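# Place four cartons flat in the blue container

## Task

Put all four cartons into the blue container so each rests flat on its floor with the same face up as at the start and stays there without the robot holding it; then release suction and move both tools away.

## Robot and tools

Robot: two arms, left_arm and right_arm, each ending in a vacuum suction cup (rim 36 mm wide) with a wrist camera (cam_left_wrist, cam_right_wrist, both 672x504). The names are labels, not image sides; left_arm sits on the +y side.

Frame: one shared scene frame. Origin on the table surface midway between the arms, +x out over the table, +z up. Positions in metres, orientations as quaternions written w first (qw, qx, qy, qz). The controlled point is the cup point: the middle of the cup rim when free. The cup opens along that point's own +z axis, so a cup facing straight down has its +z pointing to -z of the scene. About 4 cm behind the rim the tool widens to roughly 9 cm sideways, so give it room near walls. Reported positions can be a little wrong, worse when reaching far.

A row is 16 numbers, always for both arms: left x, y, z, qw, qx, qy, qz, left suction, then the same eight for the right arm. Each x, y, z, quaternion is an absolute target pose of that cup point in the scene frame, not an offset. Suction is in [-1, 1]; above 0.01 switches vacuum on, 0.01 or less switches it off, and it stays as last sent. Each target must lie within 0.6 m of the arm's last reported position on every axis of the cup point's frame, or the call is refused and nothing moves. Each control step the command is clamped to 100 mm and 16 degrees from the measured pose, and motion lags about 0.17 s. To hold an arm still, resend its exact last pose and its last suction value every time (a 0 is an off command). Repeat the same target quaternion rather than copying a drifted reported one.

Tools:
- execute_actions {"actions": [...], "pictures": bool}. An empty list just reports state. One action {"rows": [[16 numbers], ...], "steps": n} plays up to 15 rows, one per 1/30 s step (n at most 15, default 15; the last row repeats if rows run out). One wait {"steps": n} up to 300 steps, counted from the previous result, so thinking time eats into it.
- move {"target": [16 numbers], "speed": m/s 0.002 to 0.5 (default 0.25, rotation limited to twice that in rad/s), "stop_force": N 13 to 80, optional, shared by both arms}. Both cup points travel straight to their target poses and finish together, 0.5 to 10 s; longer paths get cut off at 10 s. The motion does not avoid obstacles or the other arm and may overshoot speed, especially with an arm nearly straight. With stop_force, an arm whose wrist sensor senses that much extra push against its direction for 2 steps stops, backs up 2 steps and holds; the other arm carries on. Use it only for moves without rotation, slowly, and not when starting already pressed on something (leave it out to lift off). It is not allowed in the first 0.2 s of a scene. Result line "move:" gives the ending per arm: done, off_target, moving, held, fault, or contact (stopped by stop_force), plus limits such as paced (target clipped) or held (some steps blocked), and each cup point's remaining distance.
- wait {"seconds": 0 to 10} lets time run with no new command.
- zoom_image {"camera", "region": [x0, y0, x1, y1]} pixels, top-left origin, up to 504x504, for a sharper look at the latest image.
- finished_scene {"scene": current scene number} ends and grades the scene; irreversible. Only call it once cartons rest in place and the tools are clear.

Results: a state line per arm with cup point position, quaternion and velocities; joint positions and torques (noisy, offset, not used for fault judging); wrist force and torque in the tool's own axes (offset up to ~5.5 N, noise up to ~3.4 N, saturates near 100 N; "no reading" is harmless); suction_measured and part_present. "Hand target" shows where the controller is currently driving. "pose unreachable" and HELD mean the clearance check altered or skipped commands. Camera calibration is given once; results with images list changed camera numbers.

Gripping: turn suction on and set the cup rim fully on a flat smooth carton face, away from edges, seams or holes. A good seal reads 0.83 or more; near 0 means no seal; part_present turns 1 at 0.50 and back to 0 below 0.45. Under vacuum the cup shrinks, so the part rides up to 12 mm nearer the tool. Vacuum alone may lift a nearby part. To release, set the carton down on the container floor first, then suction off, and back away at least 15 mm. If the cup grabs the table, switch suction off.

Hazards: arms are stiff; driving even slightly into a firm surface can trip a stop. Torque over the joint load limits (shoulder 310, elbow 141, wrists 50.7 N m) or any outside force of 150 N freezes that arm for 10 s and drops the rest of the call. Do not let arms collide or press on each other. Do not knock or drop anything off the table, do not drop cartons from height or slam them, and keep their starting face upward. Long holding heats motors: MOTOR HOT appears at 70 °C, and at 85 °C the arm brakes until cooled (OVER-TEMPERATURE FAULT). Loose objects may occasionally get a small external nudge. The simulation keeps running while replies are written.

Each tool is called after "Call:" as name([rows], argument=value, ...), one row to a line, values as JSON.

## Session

Call:
execute_actions(actions=[])

Scene clock: 0.00 s of 6000.00 s.
left_arm: end_effector_position=(+0.5808, +0.6565, +0.1997) suction_measured=0.01 part_present=0 end_effector_quat_wxyz=(+0.000, -0.246, +0.969, +0.000) end_effector_velocity=(-0.000, -0.000, -0.000) end_effector_angular_velocity=(-0.001, +0.001, +0.001) | right_arm: end_effector_position=(+0.5734, -0.3945, +0.1996) suction_measured=0.00 part_present=0 end_effector_quat_wxyz=(-0.000, +0.188, +0.982, +0.001) end_effector_velocity=(-0.000, +0.000, -0.000) end_effector_angular_velocity=(+0.000, +0.001, +0.000)
Joint positions: left_arm=[-0.281 -1.557  2.143 -2.158 -1.57   2.339] | right_arm=[-0.279 -1.557  2.143 -2.157 -1.569 -2.897]
Joint velocities: left_arm=[-0.     0.     0.001 -0.    -0.001 -0.001] | right_arm=[ 0.  0.  0.  0.  0. -0.]
Joint torques (N m, as the arm reports them, + toward a larger angle): no reading
Wrist force (N, on the end effector, along its own x y z axes, offset not removed): no reading
Wrist torque (N m, same axes, about the end effector's origin, offset not removed): no reading
Hand target (left_arm): +0.581, +0.657, +0.200; +0.000, -0.246, +0.969, +0.000
Hand target (right_arm): +0.573, -0.394, +0.200; -0.000, +0.188, +0.982, +0.001
camera_calibration (this result's frames):
cam_left_wrist: T_world_to_cam=[[0.512599, -0.858612, 0.0052599, 0.269284], [-0.759713, -0.450684, 0.468742, 0.661736], [-0.400097, -0.244273, -0.883319, 0.649326], [0, 0, 0, 1]] pos_world=[0.624489, 0.688057, 0.261962]
cam_right_wrist: T_world_to_cam=[[-0.40073, -0.916046, 0.0166139, -0.12298], [-0.821848, 0.367419, 0.435396, 0.556782], [-0.404947, 0.160822, -0.900086, 0.553681], [0, 0, 0, 1]] pos_world=[0.632519, -0.406272, 0.257983]

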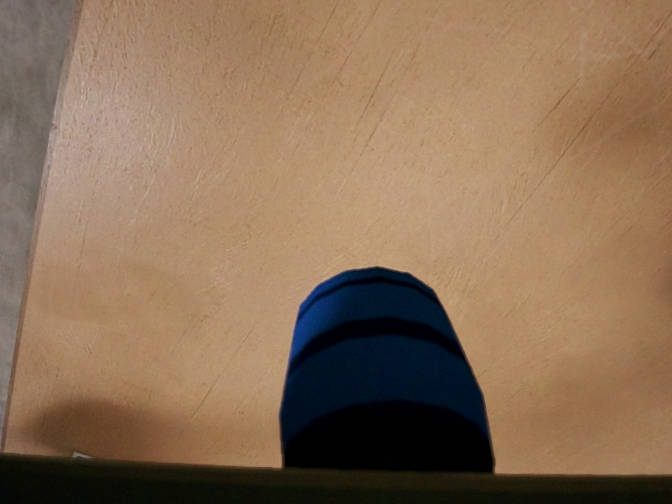

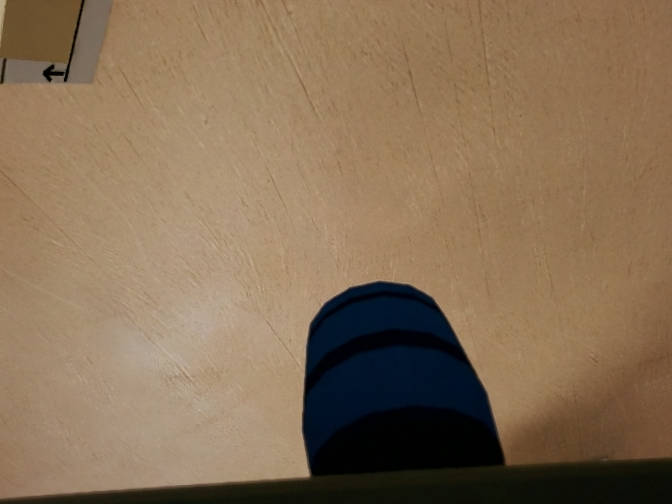

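Call:
move(target=[0.64,0.3,0.5,0,-0.246,0.969,0,0,0.64,-0.25,0.5,0,0.188,0.982,0,0], speed=0.4)

Scene clock: 4.03 s of 6000.00 s.
left_arm: end_effector_position=(+0.6394, +0.3003, +0.5000) suction_measured=0.01 part_present=0 end_effector_quat_wxyz=(+0.000, -0.246, +0.969, -0.000) end_effector_velocity=(+0.001, -0.002, +0.002) end_effector_angular_velocity=(+0.002, -0.000, +0.001) | right_arm: end_effector_position=(+0.6392, -0.2500, +0.5000) suction_measured=0.00 part_present=0 end_effector_quat_wxyz=(-0.000, +0.188, +0.982, -0.000) end_effector_velocity=(+0.001, +0.000, +0.001) end_effector_angular_velocity=(-0.001, +0.001, -0.001)
Joint positions: left_arm=[-0.696 -1.455  1.476 -1.592 -1.571  1.924] | right_arm=[-0.055 -1.545  1.572 -1.598 -1.571 -2.673]
Joint velocities: left_arm=[-0.001  0.003 -0.007  0.005  0.001 -0.002] | right_arm=[ 0.     0.002 -0.004  0.004 -0.001  0.001]
Joint torques (N m, as the arm reports them, + toward a larger angle): left_arm=[-17.89 -40.42 -55.64  -0.05   1.74  -3.14] | right_arm=[  9.57 -37.82 -55.02  -0.25  -2.33   1.88]
Wrist force (N, on the end effector, along its own x y z axes, offset not removed): left_arm=[-0.2 -3.3 -2.4] | right_arm=[1.7 1.5 4.9]
Wrist torque (N m, same axes, about the end effector's origin, offset not removed): left_arm=[-0.47 -0.03 0.17] | right_arm=[0.02 -0.37 0.13]
Hand target (left_arm): +0.640, +0.300, +0.500; +0.000, -0.246, +0.969, -0.000
Hand target (right_arm): +0.639, -0.250, +0.500; -0.000, +0.188, +0.982, -0.000
Off the commanded pose (left_arm): 0.001 m, 0 deg.
Off the commanded pose (right_arm): 0.001 m, 0 deg.
move: done
camera_calibration (this result's frames):
cam_left_wrist: T_world_to_cam=[[0.513018, -0.858359, 0.00568241, -0.0687504], [-0.759218, -0.450656, 0.469571, 0.404256], [-0.400499, -0.245213, -0.882877, 0.851365], [0, 0, 0, 1]] pos_world=[0.68316, 0.331933, 0.562214]
cam_right_wrist: T_world_to_cam=[[-0.400657, -0.916046, 0.0182447, 0.0299474], [-0.821715, 0.368065, 0.435101, 0.427262], [-0.405288, 0.159335, -0.900197, 0.827344], [0, 0, 0, 1]] pos_world=[0.698399, -0.261651, 0.558323]

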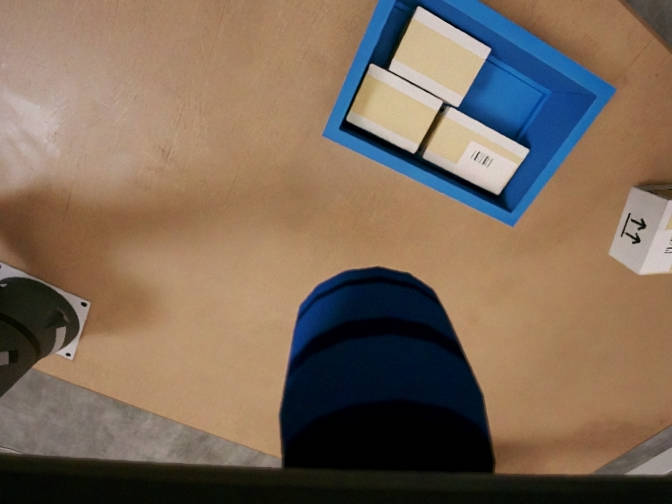

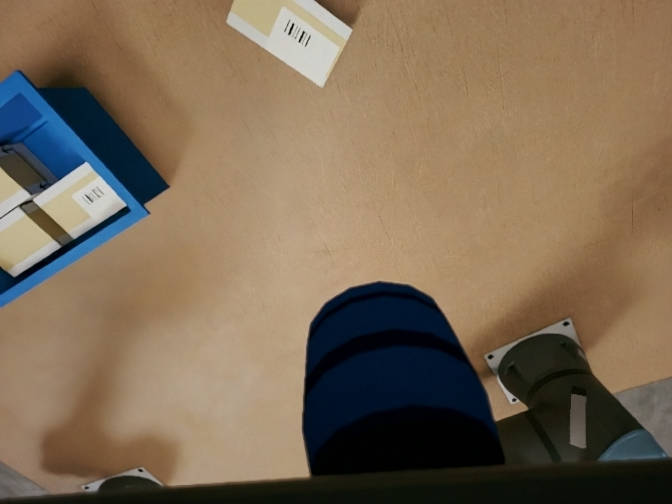

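Call:
move(target=[0.69,0.13,0.36,0,-0.246,0.969,0,0,0.72,-0.235,0.29,0,0.188,0.982,0,0], speed=0.4)

Scene clock: 13.37 s of 6000.00 s.
left_arm: end_effector_position=(+0.6899, +0.1301, +0.3603) suction_measured=0.01 part_present=0 end_effector_quat_wxyz=(+0.000, -0.246, +0.969, -0.000) end_effector_velocity=(+0.000, -0.002, -0.002) end_effector_angular_velocity=(-0.001, +0.002, +0.000) | right_arm: end_effector_position=(+0.7200, -0.2349, +0.2902) suction_measured=0.00 part_present=0 end_effector_quat_wxyz=(-0.000, +0.188, +0.982, -0.000) end_effector_velocity=(+0.001, +0.000, -0.002) end_effector_angular_velocity=(+0.000, -0.001, -0.000)
Joint positions: left_arm=[-0.8   -1.204  1.407 -1.773 -1.571  1.819] | right_arm=[-0.045 -1.342  1.718 -1.946 -1.571 -2.664]
Joint velocities: left_arm=[-0.001  0.004 -0.002 -0.001 -0.002 -0.001] | right_arm=[ 0.     0.003 -0.    -0.004  0.     0.   ]
Joint torques (N m, as the arm reports them, + toward a larger angle): left_arm=[-16.04 -61.93 -54.06  -6.98   1.8   -3.33] | right_arm=[ 11.66 -48.81 -52.75  -7.41   0.98   1.64]
Wrist force (N, on the end effector, along its own x y z axes, offset not removed): left_arm=[-2.3 -3.3 0.5] | right_arm=[2.0 2.4 3.2]
Wrist torque (N m, same axes, about the end effector's origin, offset not removed): left_arm=[-0.61 0.21 0.07] | right_arm=[0.14 -0.54 0.08]
Hand target (left_arm): +0.690, +0.130, +0.360; -0.000, -0.246, +0.969, -0.000
Hand target (right_arm): +0.720, -0.235, +0.290; -0.000, +0.188, +0.982, -0.000
Off the commanded pose (left_arm): 0.000 m, 0 deg.
Off the commanded pose (right_arm): 0.000 m, 0 deg.
After step 90, 5.03 s passed at rest.
move: done
camera_calibration (this result's frames):
cam_left_wrist: T_world_to_cam=[[0.51304, -0.858348, 0.00534823, -0.239893], [-0.759121, -0.450805, 0.469585, 0.431395], [-0.400657, -0.244976, -0.882871, 0.706558], [0, 0, 0, 1]] pos_world=[0.733643, 0.161653, 0.422506]
cam_right_wrist: T_world_to_cam=[[-0.400667, -0.916044, 0.0181685, 0.0799898], [-0.821808, 0.368075, 0.434917, 0.579498], [-0.40509, 0.159326, -0.900287, 0.668768], [0, 0, 0, 1]] pos_world=[0.779197, -0.246576, 0.348596]

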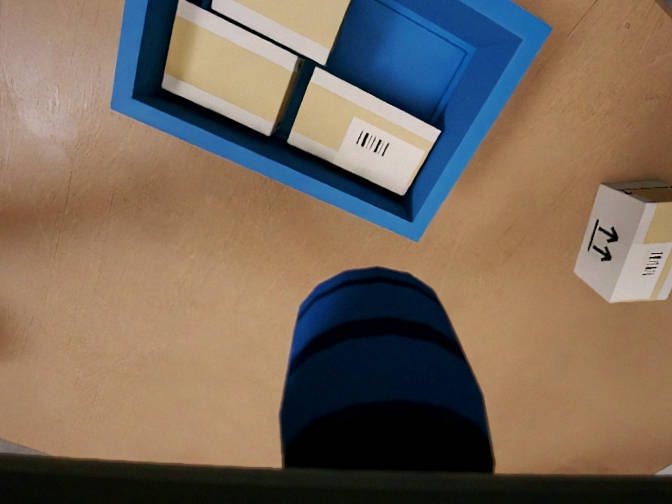

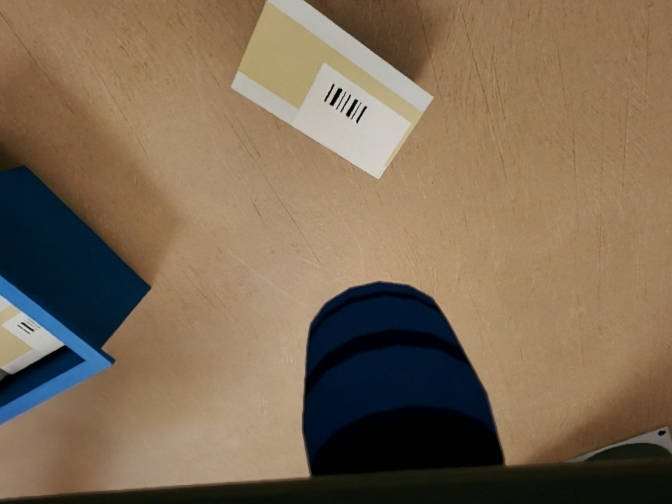

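Call:
move(target=[0.772,0.222,0.13,0,1,-0.005,0,1,0.777,-0.249,0.11,0,0.534,0.845,0,1], speed=0.3)

Call:
move(target=[0.772,0.222,0.045,0,1,-0.005,0,1,0.777,-0.249,0.04,0,0.534,0.845,0,1], speed=0.025, stop_force=15)

Scene clock: 76.80 s of 6000.00 s.
left_arm: end_effector_position=(+0.7722, +0.2217, +0.1301) suction_measured=0.01 part_present=0 end_effector_quat_wxyz=(-0.000, +1.000, -0.006, -0.000) end_effector_velocity=(+0.000, +0.000, -0.001) end_effector_angular_velocity=(+0.000, -0.000, +0.012) | right_arm: end_effector_position=(+0.7771, -0.2489, +0.1100) suction_measured=0.00 part_present=0 end_effector_quat_wxyz=(-0.000, +0.534, +0.845, +0.000) end_effector_velocity=(+0.001, +0.000, +0.000) end_effector_angular_velocity=(+0.000, -0.002, -0.003)
Joint positions: left_arm=[-0.665 -1.034  1.586 -2.123 -1.571 -0.678] | right_arm=[-0.069 -1.121  1.769 -2.219 -1.571 -1.938]
Joint velocities: left_arm=[ 0.     0.001  0.001 -0.002  0.001 -0.012] | right_arm=[-0.    -0.    -0.    -0.002  0.     0.003]
Joint torques (N m, as the arm reports them, + toward a larger angle): left_arm=[ 20.33 -70.72 -26.65  -6.81   1.71  -3.96] | right_arm=[ -7.16 -62.13 -41.42  -7.09  -2.25   1.55]
Wrist force (N, on the end effector, along its own x y z axes, offset not removed): left_arm=[-2.0 -0.7 -0.3] | right_arm=[1.0 0.2 4.3]
Wrist torque (N m, same axes, about the end effector's origin, offset not removed): left_arm=[0.02 0.33 0.00] | right_arm=[-0.16 -0.38 0.14]
Hand target (left_arm): +0.772, +0.222, +0.130; -0.000, +1.000, -0.005, -0.000
Hand target (right_arm): +0.777, -0.249, +0.110; +0.000, +0.534, +0.845, +0.000
Off the commanded pose (left_arm): 0.000 m, 0 deg.
Off the commanded pose (right_arm): 0.000 m, 0 deg.
After step 90, 55.47 s passed at rest.
move: done
camera_calibration (this result's frames):
cam_left_wrist: T_world_to_cam=[[-0.0300147, 0.999535, 0.00528406, -0.194827], [0.882606, 0.0240215, 0.469499, -0.729728], [0.469154, 0.0187556, -0.882917, -0.171364], [0, 0, 0, 1]] pos_world=[0.718611, 0.21548, 0.192336]
cam_right_wrist: T_world_to_cam=[[-0.916974, -0.398538, 0.0180925, 0.623384], [-0.35168, 0.82891, 0.435004, 0.459267], [-0.188363, 0.392525, -0.900247, 0.421474], [0, 0, 0, 1]] pos_world=[0.812532, -0.297688, 0.168369]

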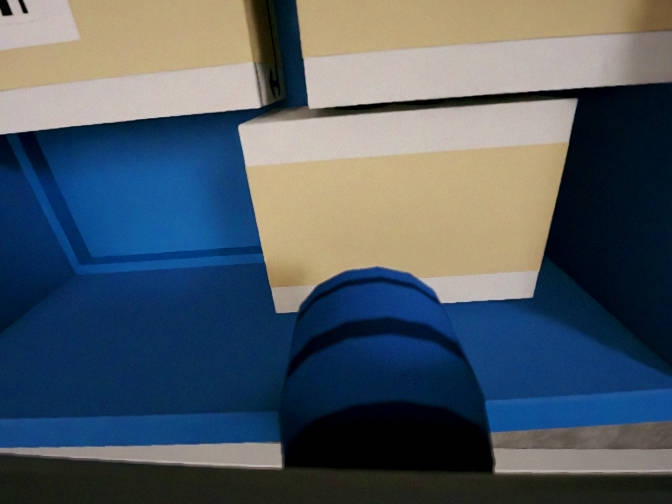

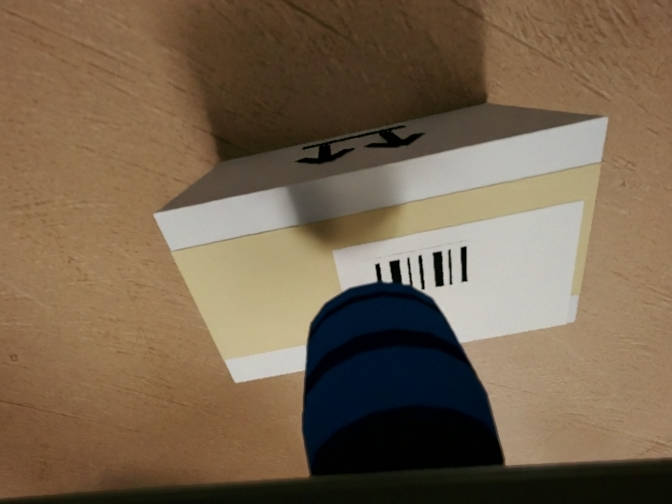

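Scene clock: 79.73 s of 6000.00 s.
left_arm: end_effector_position=(+0.7721, +0.2219, +0.0669) suction_measured=0.86 part_present=1 end_effector_quat_wxyz=(+0.000, +1.000, -0.005, +0.000) end_effector_velocity=(-0.001, +0.001, +0.003) end_effector_angular_velocity=(+0.006, +0.005, +0.000) | right_arm: end_effector_position=(+0.7770, -0.2490, +0.0645) suction_measured=0.91 part_present=1 end_effector_quat_wxyz=(-0.000, +0.534, +0.845, -0.000) end_effector_velocity=(-0.000, -0.000, +0.001) end_effector_angular_velocity=(-0.000, +0.001, -0.000)
Joint positions: left_arm=[-0.665 -0.976  1.622 -2.217 -1.571 -0.679] | right_arm=[-0.069 -1.073  1.793 -2.291 -1.571 -1.938]
Joint velocities: left_arm=[ 0.    -0.004 -0.002  0.014  0.001 -0.   ] | right_arm=[-0.    -0.001 -0.     0.002 -0.     0.   ]
Joint torques (N m, as the arm reports them, + toward a larger angle): left_arm=[ 13.3  -57.98 -24.37   3.2   -1.43  -2.67] | right_arm=[ -5.68 -75.4  -32.35   1.43   0.89   1.16]
Wrist force (N, on the end effector, along its own x y z axes, offset not removed): left_arm=[-12.3 -10.4 -64.0] | right_arm=[2.9 -2.8 -22.8]
Wrist torque (N m, same axes, about the end effector's origin, offset not removed): left_arm=[-0.34 0.12 0.18] | right_arm=[-0.28 -0.38 0.00]
Hand target (left_arm): +0.772, +0.222, +0.068; +0.000, +1.000, -0.005, +0.000
Hand target (right_arm): +0.777, -0.249, +0.065; -0.000, +0.534, +0.845, +0.000
Off the commanded pose (left_arm): 0.022 m, 0 deg.
Off the commanded pose (right_arm): 0.025 m, 0 deg.
move: contact (left_arm, right_arm)
camera_calibration (this result's frames):
cam_left_wrist: T_world_to_cam=[[-0.0311655, 0.999502, 0.00486832, -0.193719], [0.882367, 0.0252244, 0.469885, -0.700123], [0.469529, 0.0189399, -0.882714, -0.227468], [0, 0, 0, 1]] pos_world=[0.718531, 0.215591, 0.129131]
cam_right_wrist: T_world_to_cam=[[-0.917067, -0.39831, 0.0183507, 0.624174], [-0.351385, 0.829067, 0.434943, 0.47892], [-0.188456, 0.392424, -0.900271, 0.380603], [0, 0, 0, 1]] pos_world=[0.812422, -0.2978, 0.122889]

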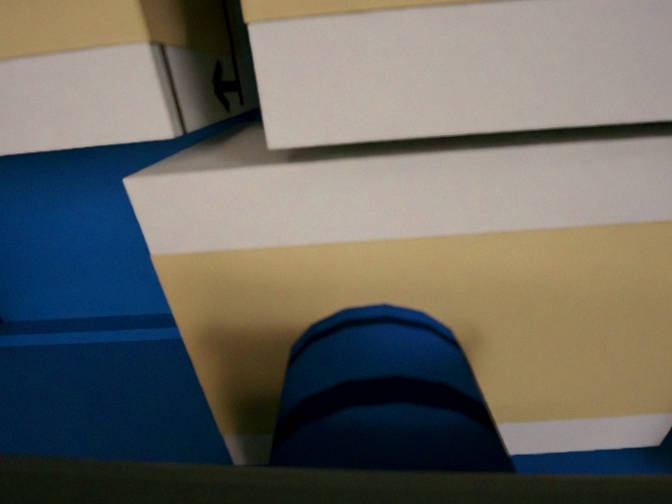

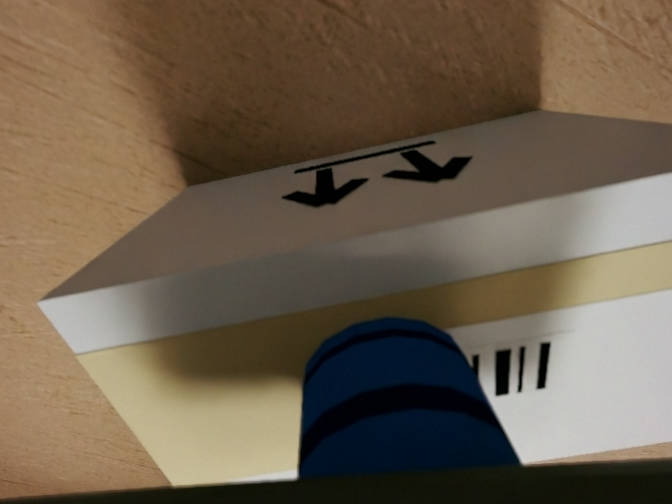

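Call:
move(target=[0.772,0.222,0.075,0,1,-0.005,0,1,0.777,-0.249,0.22,0,0.534,0.845,0,1], speed=0.15)

Scene clock: 88.27 s of 6000.00 s.
left_arm: end_effector_position=(+0.7720, +0.2220, +0.0750) suction_measured=0.86 part_present=1 end_effector_quat_wxyz=(+0.000, +1.000, -0.005, -0.000) end_effector_velocity=(+0.000, +0.000, +0.000) end_effector_angular_velocity=(+0.001, -0.001, +0.000) | right_arm: end_effector_position=(+0.7768, -0.2489, +0.2198) suction_measured=0.91 part_present=1 end_effector_quat_wxyz=(-0.000, +0.534, +0.845, +0.000) end_effector_velocity=(+0.000, -0.000, +0.003) end_effector_angular_velocity=(-0.000, -0.001, -0.000)
Joint positions: left_arm=[-0.665 -0.984  1.618 -2.205 -1.571 -0.679] | right_arm=[-0.069 -1.217  1.686 -2.04  -1.571 -1.938]
Joint velocities: left_arm=[-0.    -0.    -0.     0.     0.001 -0.   ] | right_arm=[-0.    -0.002 -0.003  0.004 -0.     0.   ]
Joint torques (N m, as the arm reports them, + toward a larger angle): left_arm=[ -16.8  -115.49  -49.82   -0.48   -0.43   -3.48] | right_arm=[ -6.24 -96.51 -52.88  -0.7    0.14  -1.78]
Wrist force (N, on the end effector, along its own x y z axes, offset not removed): left_arm=[-4.7 2.3 5.2] | right_arm=[0.5 1.9 7.6]
Wrist torque (N m, same axes, about the end effector's origin, offset not removed): left_arm=[0.52 0.58 0.19] | right_arm=[-0.02 -0.24 0.15]
Hand target (left_arm): +0.772, +0.222, +0.075; +0.000, +1.000, -0.005, -0.000
Hand target (right_arm): +0.777, -0.249, +0.220; +0.000, +0.534, +0.845, +0.000
Off the commanded pose (left_arm): 0.000 m, 0 deg.
Off the commanded pose (right_arm): 0.000 m, 0 deg.
After step 90, 3.97 s passed at rest.
move: done
camera_calibration (this result's frames):
cam_left_wrist: T_world_to_cam=[[-0.0314879, 0.999491, 0.00519761, -0.193655], [0.88254, 0.0253617, 0.469553, -0.703928], [0.469182, 0.0193723, -0.882889, -0.220097], [0, 0, 0, 1]] pos_world=[0.718412, 0.215673, 0.137217]
cam_right_wrist: T_world_to_cam=[[-0.917114, -0.398214, 0.0180786, 0.621262], [-0.351412, 0.829071, 0.434916, 0.411328], [-0.188178, 0.392514, -0.90029, 0.520122], [0, 0, 0, 1]] pos_world=[0.812189, -0.29778, 0.278137]

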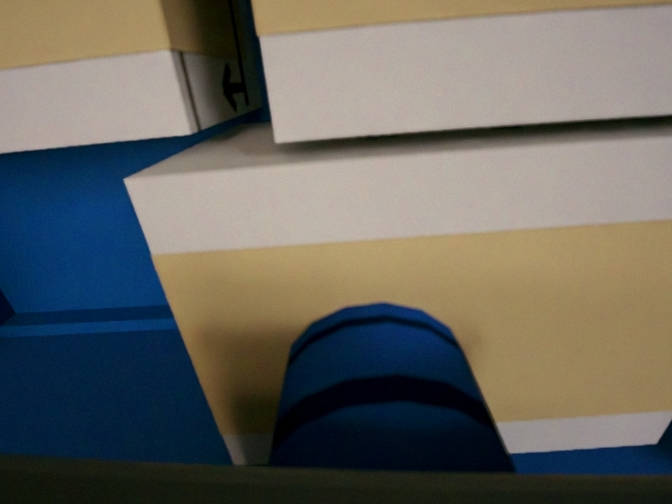

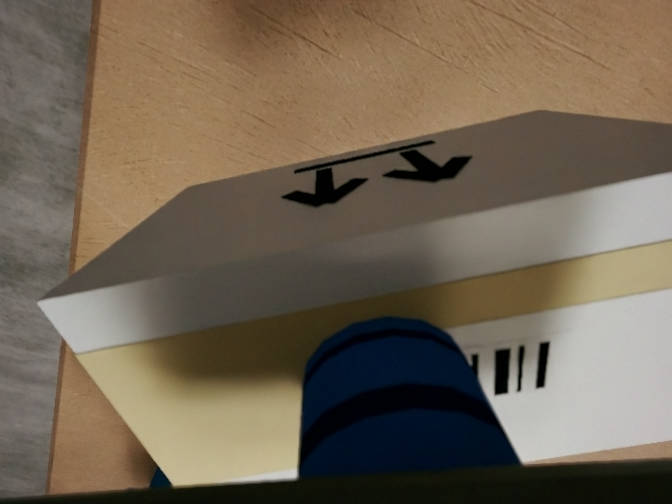

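Call:
move(target=[0.770,0.243,0.077,0,1,-0.005,0,1,0.78,-0.2,0.24,0,0.7,0.714,0,1], speed=0.02, stop_force=13)

Call:
move(target=[0.770,0.243,0.070,0,1,-0.005,0,1,0.78,-0.15,0.24,0,0.86,0.51,0,1], speed=0.01, stop_force=13)

Scene clock: 106.10 s of 6000.00 s.
left_arm: end_effector_position=(+0.7701, +0.2418, +0.0769) suction_measured=0.86 part_present=1 end_effector_quat_wxyz=(-0.000, +1.000, -0.005, -0.000) end_effector_velocity=(-0.000, +0.000, +0.000) end_effector_angular_velocity=(-0.001, +0.001, +0.001) | right_arm: end_effector_position=(+0.7797, -0.2029, +0.2388) suction_measured=0.91 part_present=1 end_effector_quat_wxyz=(-0.000, +0.691, +0.723, -0.000) end_effector_velocity=(+0.000, +0.001, +0.001) end_effector_angular_velocity=(+0.000, -0.001, -0.009)
Joint positions: left_arm=[-0.649 -1.001  1.643 -2.213 -1.571 -0.664] | right_arm=[-0.015 -1.206  1.633 -1.998 -1.571 -1.486]
Joint velocities: left_arm=[ 0.    -0.     0.001 -0.    -0.001 -0.   ] | right_arm=[ 0.001  0.    -0.001 -0.    -0.     0.01 ]
Joint torques (N m, as the arm reports them, + toward a larger angle): left_arm=[  18.73 -112.8   -25.45   -7.37    1.72    3.89] | right_arm=[ 10.02 -67.36 -54.31  -1.22   0.93   2.16]
Wrist force (N, on the end effector, along its own x y z axes, offset not removed): left_arm=[-1.0 0.7 0.4] | right_arm=[2.4 2.7 7.5]
Wrist torque (N m, same axes, about the end effector's origin, offset not removed): left_arm=[0.04 -0.06 0.09] | right_arm=[0.16 -0.46 0.14]
Hand target (left_arm): +0.770, +0.242, +0.077; -0.000, +1.000, -0.005, -0.000
Hand target (right_arm): +0.780, -0.203, +0.239; -0.000, +0.691, +0.722, -0.000
Off the commanded pose (left_arm): 0.001 m, 0 deg.
Off the commanded pose (right_arm): 0.003 m, 1 deg.
After step 90, 4.63 s passed at rest.
move: done
camera_calibration (this result's frames):
cam_left_wrist: T_world_to_cam=[[-0.031488, 0.999491, 0.00521743, -0.213468], [0.882537, 0.0253524, 0.469558, -0.70367], [0.469187, 0.01939, -0.882886, -0.21795], [0, 0, 0, 1]] pos_world=[0.716553, 0.235425, 0.139103]
cam_right_wrist: T_world_to_cam=[[-0.999774, -0.0110017, 0.0181949, 0.784865], [-0.00199474, 0.900487, 0.434879, 0.107936], [-0.0211686, 0.434744, -0.900305, 0.398125], [0, 0, 0, 1]] pos_world=[0.793331, -0.261643, 0.297214]

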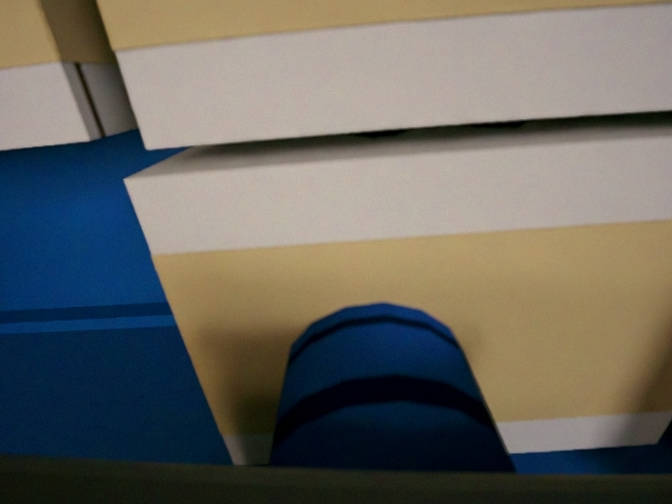

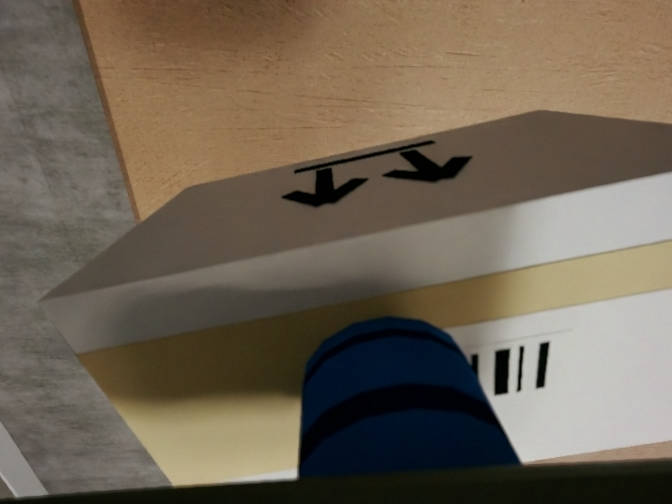

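Scene clock: 116.30 s of 6000.00 s.
left_arm: end_effector_position=(+0.7701, +0.2422, +0.0744) suction_measured=0.86 part_present=1 end_effector_quat_wxyz=(-0.000, +1.000, -0.005, -0.000) end_effector_velocity=(-0.000, -0.000, -0.000) end_effector_angular_velocity=(-0.000, +0.000, -0.001) | right_arm: end_effector_position=(+0.7798, -0.1836, +0.2393) suction_measured=0.91 part_present=1 end_effector_quat_wxyz=(-0.000, +0.760, +0.650, -0.000) end_effector_velocity=(-0.000, +0.000, +0.001) end_effector_angular_velocity=(+0.001, -0.000, -0.005)
Joint positions: left_arm=[-0.649 -0.999  1.645 -2.217 -1.571 -0.664] | right_arm=[ 0.007 -1.196  1.618 -1.993 -1.571 -1.264]
Joint velocities: left_arm=[ 0.     0.     0.    -0.    -0.     0.001] | right_arm=[ 0.    -0.    -0.     0.     0.001  0.005]
Joint torques (N m, as the arm reports them, + toward a larger angle): left_arm=[ 19.9  -75.42 -25.67  -7.62   0.69   4.08] | right_arm=[ 11.   -67.09 -53.91  -0.78   1.63   2.02]
Wrist force (N, on the end effector, along its own x y z axes, offset not removed): left_arm=[1.8 -4.5 0.8] | right_arm=[2.4 2.8 6.0]
Wrist torque (N m, same axes, about the end effector's origin, offset not removed): left_arm=[-0.70 -0.50 -0.07] | right_arm=[0.19 -0.54 0.12]
Hand target (left_arm): +0.770, +0.242, +0.074; -0.000, +1.000, -0.005, -0.000
Hand target (right_arm): +0.780, -0.184, +0.239; -0.000, +0.760, +0.650, -0.000
Off the commanded pose (left_arm): 0.004 m, 0 deg.
Off the commanded pose (right_arm): 0.034 m, 20 deg.
move: off_target (left_arm, right_arm; path cut at 10 s)
camera_calibration (this result's frames):
cam_left_wrist: T_world_to_cam=[[-0.0314879, 0.999491, 0.00521524, -0.213909], [0.882536, 0.0253533, 0.469561, -0.702461], [0.469189, 0.0193881, -0.882885, -0.220159], [0, 0, 0, 1]] pos_world=[0.716507, 0.235878, 0.136589]
cam_right_wrist: T_world_to_cam=[[-0.982146, 0.187238, 0.0181996, 0.807782], [0.176404, 0.883048, 0.434866, -0.0519782], [0.0653523, 0.430313, -0.900311, 0.321826], [0, 0, 0, 1]] pos_world=[0.781497, -0.243834, 0.297645]

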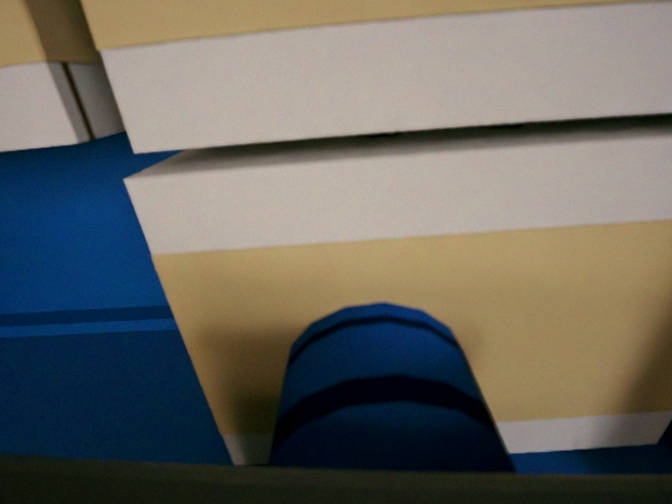

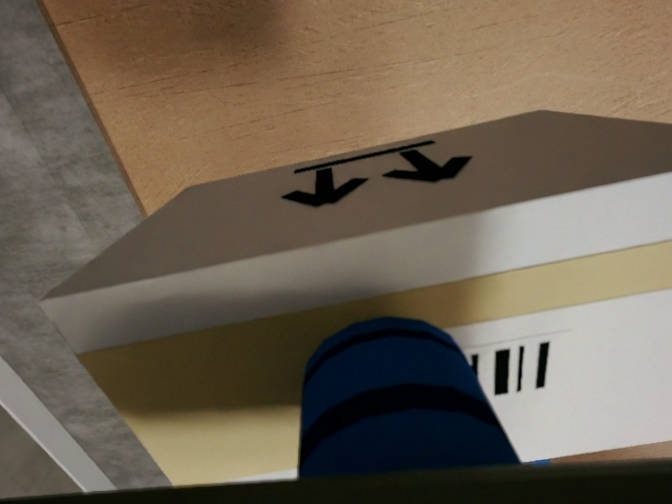

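Call:
move(target=[0.770,0.246,0.071,0,1,-0.005,0,1,0.7798,-0.1836,0.2393,0,0.760,0.650,0,1], speed=0.015, stop_force=13)

Call:
move(target=[0.770,0.246,0.072,0,1,-0.005,0,0,0.78,-0.16,0.24,0,0.95,0.312,0,1], speed=0.3)

Call:
move(target=[0.770,0.246,0.28,0,1,-0.005,0,0,0.78,-0.15,0.24,0,0.999,-0.036,0,1], speed=0.3)

Scene clock: 123.93 s of 6000.00 s.
left_arm: end_effector_position=(+0.7700, +0.2458, +0.0712) suction_measured=0.86 part_present=1 end_effector_quat_wxyz=(-0.000, +1.000, -0.005, -0.000) end_effector_velocity=(+0.000, +0.001, -0.001) end_effector_angular_velocity=(-0.001, +0.000, +0.001) | right_arm: end_effector_position=(+0.7798, -0.1836, +0.2393) suction_measured=0.91 part_present=1 end_effector_quat_wxyz=(-0.000, +0.760, +0.650, -0.000) end_effector_velocity=(-0.000, +0.000, -0.001) end_effector_angular_velocity=(+0.000, +0.001, -0.000)
Joint positions: left_arm=[-0.646 -0.998  1.65  -2.223 -1.571 -0.661] | right_arm=[ 0.007 -1.196  1.618 -1.993 -1.571 -1.263]
Joint velocities: left_arm=[ 0.002  0.     0.002 -0.003 -0.001  0.001] | right_arm=[0. 0. 0. 0. 0. 0.]
Joint torques (N m, as the arm reports them, + toward a larger angle): left_arm=[ 19.91 -75.86 -24.92  -6.53  -0.21   3.56] | right_arm=[ -5.53 -78.22 -54.66  -3.34  -0.7    1.37]
Wrist force (N, on the end effector, along its own x y z axes, offset not removed): left_arm=[4.7 -2.8 6.0] | right_arm=[1.1 2.5 6.5]
Wrist torque (N m, same axes, about the end effector's origin, offset not removed): left_arm=[-0.53 -0.96 0.09] | right_arm=[0.07 -0.33 0.07]
Hand target (left_arm): +0.770, +0.246, +0.071; -0.000, +1.000, -0.005, -0.000
Hand target (right_arm): +0.780, -0.184, +0.239; -0.000, +0.760, +0.650, +0.000
Off the commanded pose (left_arm): 0.000 m, 0 deg.
Off the commanded pose (right_arm): 0.000 m, 0 deg.
After step 90, 3.93 s passed at rest.
move: done
camera_calibration (this result's frames):
cam_left_wrist: T_world_to_cam=[[-0.0314908, 0.99949, 0.00521772, -0.217483], [0.882538, 0.0253547, 0.469558, -0.70099], [0.469186, 0.0193916, -0.882886, -0.223005], [0, 0, 0, 1]] pos_world=[0.716432, 0.23947, 0.133402]
cam_right_wrist: T_world_to_cam=[[-0.981911, 0.188465, 0.0182005, 0.807841], [0.177508, 0.882826, 0.434866, -0.0528862], [0.0658892, 0.43023, -0.900311, 0.32139], [0, 0, 0, 1]] pos_world=[0.78144, -0.243833, 0.297646]

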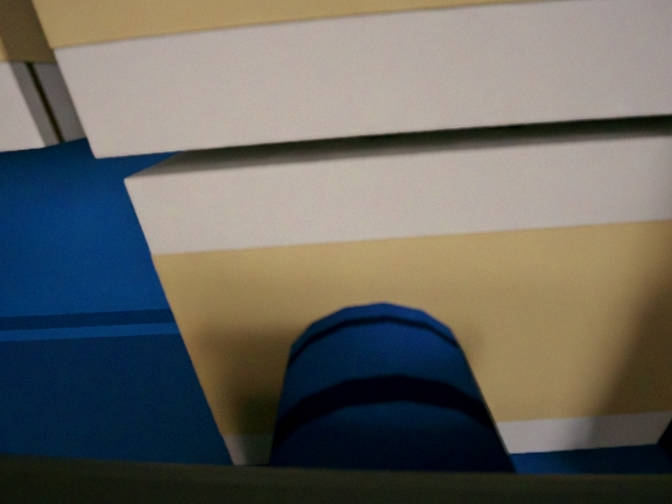

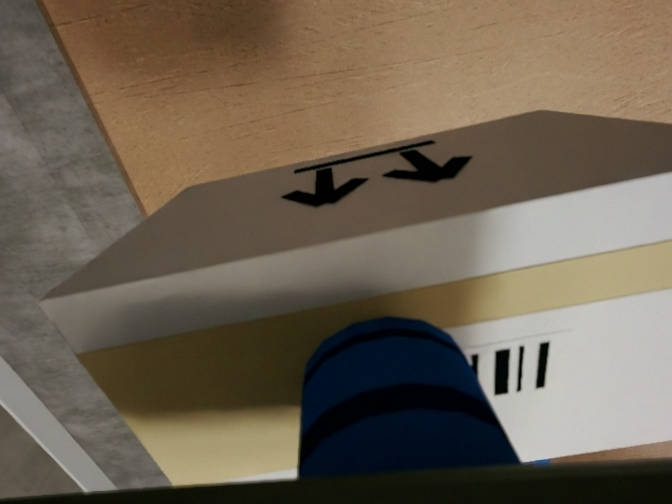

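Scene clock: 125.80 s of 6000.00 s.
left_arm: end_effector_position=(+0.7700, +0.2460, +0.0720) suction_measured=0.01 part_present=0 end_effector_quat_wxyz=(-0.000, +1.000, -0.005, +0.000) end_effector_velocity=(-0.000, -0.000, -0.000) end_effector_angular_velocity=(-0.001, +0.001, -0.001) | right_arm: end_effector_position=(+0.7799, -0.1600, +0.2400) suction_measured=0.91 part_present=1 end_effector_quat_wxyz=(-0.000, +0.950, +0.313, -0.000) end_effector_velocity=(-0.000, +0.001, -0.000) end_effector_angular_velocity=(-0.001, +0.000, -0.012)
Joint positions: left_arm=[-0.646 -0.999  1.65  -2.222 -1.571 -0.66 ] | right_arm=[ 0.034 -1.184  1.599 -1.986 -1.571 -0.457]
Joint velocities: left_arm=[-0.     0.     0.     0.    -0.001  0.   ] | right_arm=[ 0.002  0.001 -0.     0.    -0.001  0.014]
Joint torques (N m, as the arm reports them, + toward a larger angle): left_arm=[ 22.24 -99.89 -42.6    0.89  -1.03   4.14] | right_arm=[ 11.32 -67.69 -54.53  -1.19  -2.24   1.69]
Wrist force (N, on the end effector, along its own x y z axes, offset not removed): left_arm=[-2.6 -0.1 -10.0] | right_arm=[0.3 3.2 7.2]
Wrist torque (N m, same axes, about the end effector's origin, offset not removed): left_arm=[-0.11 0.07 0.07] | right_arm=[0.26 -0.16 0.06]
Hand target (left_arm): +0.770, +0.246, +0.072; -0.000, +1.000, -0.005, +0.000
Hand target (right_arm): +0.780, -0.160, +0.240; -0.000, +0.950, +0.312, -0.000
Off the commanded pose (left_arm): 0.000 m, 0 deg.
Off the commanded pose (right_arm): 0.000 m, 0 deg.
move: done
camera_calibration (this result's frames):
cam_left_wrist: T_world_to_cam=[[-0.0314874, 0.999491, 0.00521158, -0.217689], [0.882534, 0.0253544, 0.469564, -0.70137], [0.469193, 0.0193847, -0.882883, -0.222278], [0, 0, 0, 1]] pos_world=[0.71642, 0.23967, 0.134228]
cam_right_wrist: T_world_to_cam=[[-0.566312, 0.82399, 0.0182075, 0.581126], [0.74657, 0.503493, 0.43489, -0.578549], [0.349177, 0.259876, -0.9003, 0.0637135], [0, 0, 0, 1]] pos_world=[0.738778, -0.204105, 0.298385]

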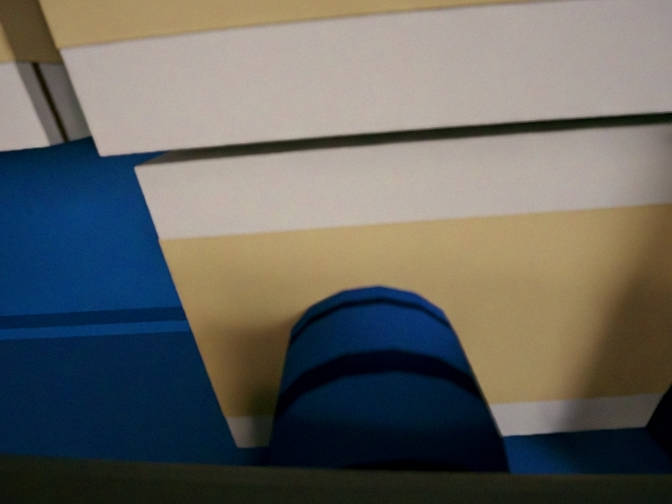

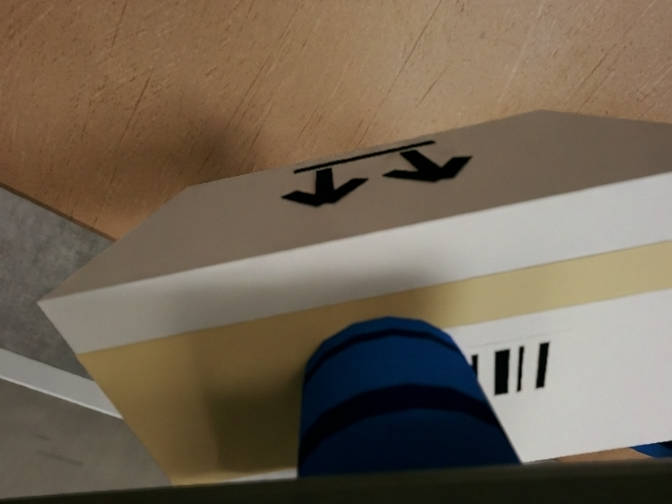

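Scene clock: 127.60 s of 6000.00 s.
left_arm: end_effector_position=(+0.7699, +0.2462, +0.2797) suction_measured=0.01 part_present=0 end_effector_quat_wxyz=(-0.000, +1.000, -0.005, +0.000) end_effector_velocity=(-0.000, +0.000, +0.002) end_effector_angular_velocity=(+0.000, +0.001, -0.001) | right_arm: end_effector_position=(+0.7800, -0.1500, +0.2400) suction_measured=0.91 part_present=1 end_effector_quat_wxyz=(-0.000, +0.999, -0.035, -0.000) end_effector_velocity=(+0.000, +0.000, +0.001) end_effector_angular_velocity=(-0.000, -0.002, -0.010)
Joint positions: left_arm=[-0.645 -1.159  1.489 -1.9   -1.571 -0.66 ] | right_arm=[ 0.045 -1.178  1.591 -1.983 -1.571  0.261]
Joint velocities: left_arm=[-0.    -0.001 -0.003  0.004  0.     0.001] | right_arm=[ 0.    -0.001  0.    -0.001 -0.001  0.01 ]
Joint torques (N m, as the arm reports them, + toward a larger angle): left_arm=[ -11.46 -106.73  -56.43   -0.1     0.33   -1.79] | right_arm=[ 11.76 -69.89 -53.97  -1.08  -2.21   1.76]
Wrist force (N, on the end effector, along its own x y z axes, offset not removed): left_arm=[-3.2 -1.1 -3.0] | right_arm=[1.8 2.4 6.9]
Wrist torque (N m, same axes, about the end effector's origin, offset not removed): left_arm=[-0.07 0.34 0.33] | right_arm=[0.09 -0.48 0.05]
Hand target (left_arm): +0.770, +0.246, +0.280; +0.000, +1.000, -0.005, +0.000
Hand target (right_arm): +0.780, -0.150, +0.240; +0.000, +0.999, -0.036, -0.000
Off the commanded pose (left_arm): 0.000 m, 0 deg.
Off the commanded pose (right_arm): 0.000 m, 0 deg.
move: done
camera_calibration (this result's frames):
cam_left_wrist: T_world_to_cam=[[-0.0314909, 0.99949, 0.00523025, -0.219001], [0.882517, 0.0253481, 0.469597, -0.798793], [0.469225, 0.0194038, -0.882866, -0.0388377], [0, 0, 0, 1]] pos_world=[0.716275, 0.23989, 0.341967]
cam_right_wrist: T_world_to_cam=[[0.104762, 0.994331, 0.0181728, 0.0750239], [0.894682, -0.102211, 0.434852, -0.789999], [0.434245, -0.0292973, -0.900318, -0.0486299], [0, 0, 0, 1]] pos_world=[0.720056, -0.15677, 0.298387]

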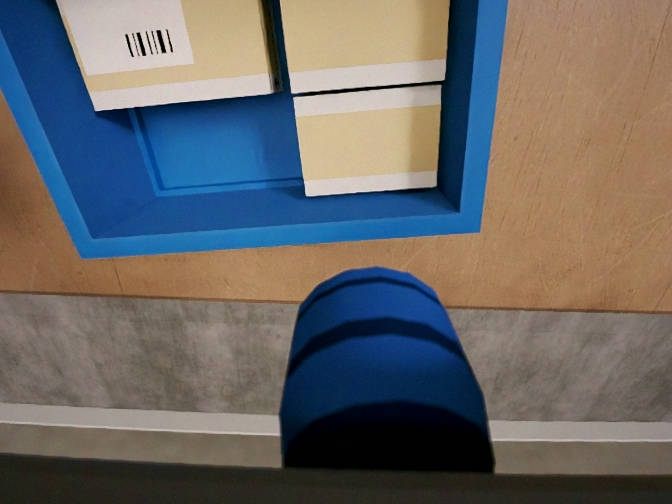

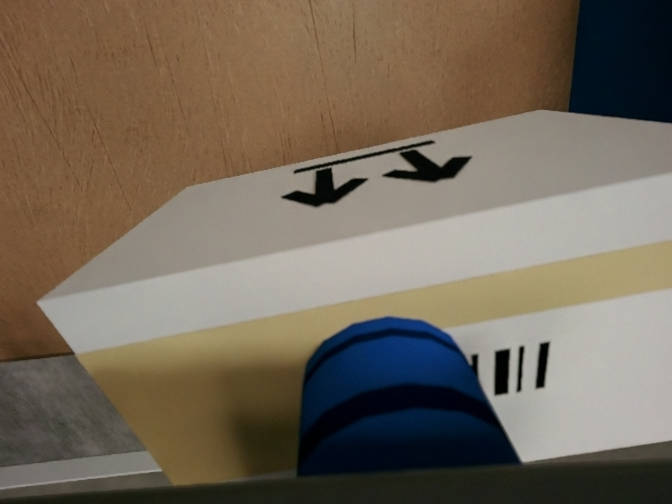

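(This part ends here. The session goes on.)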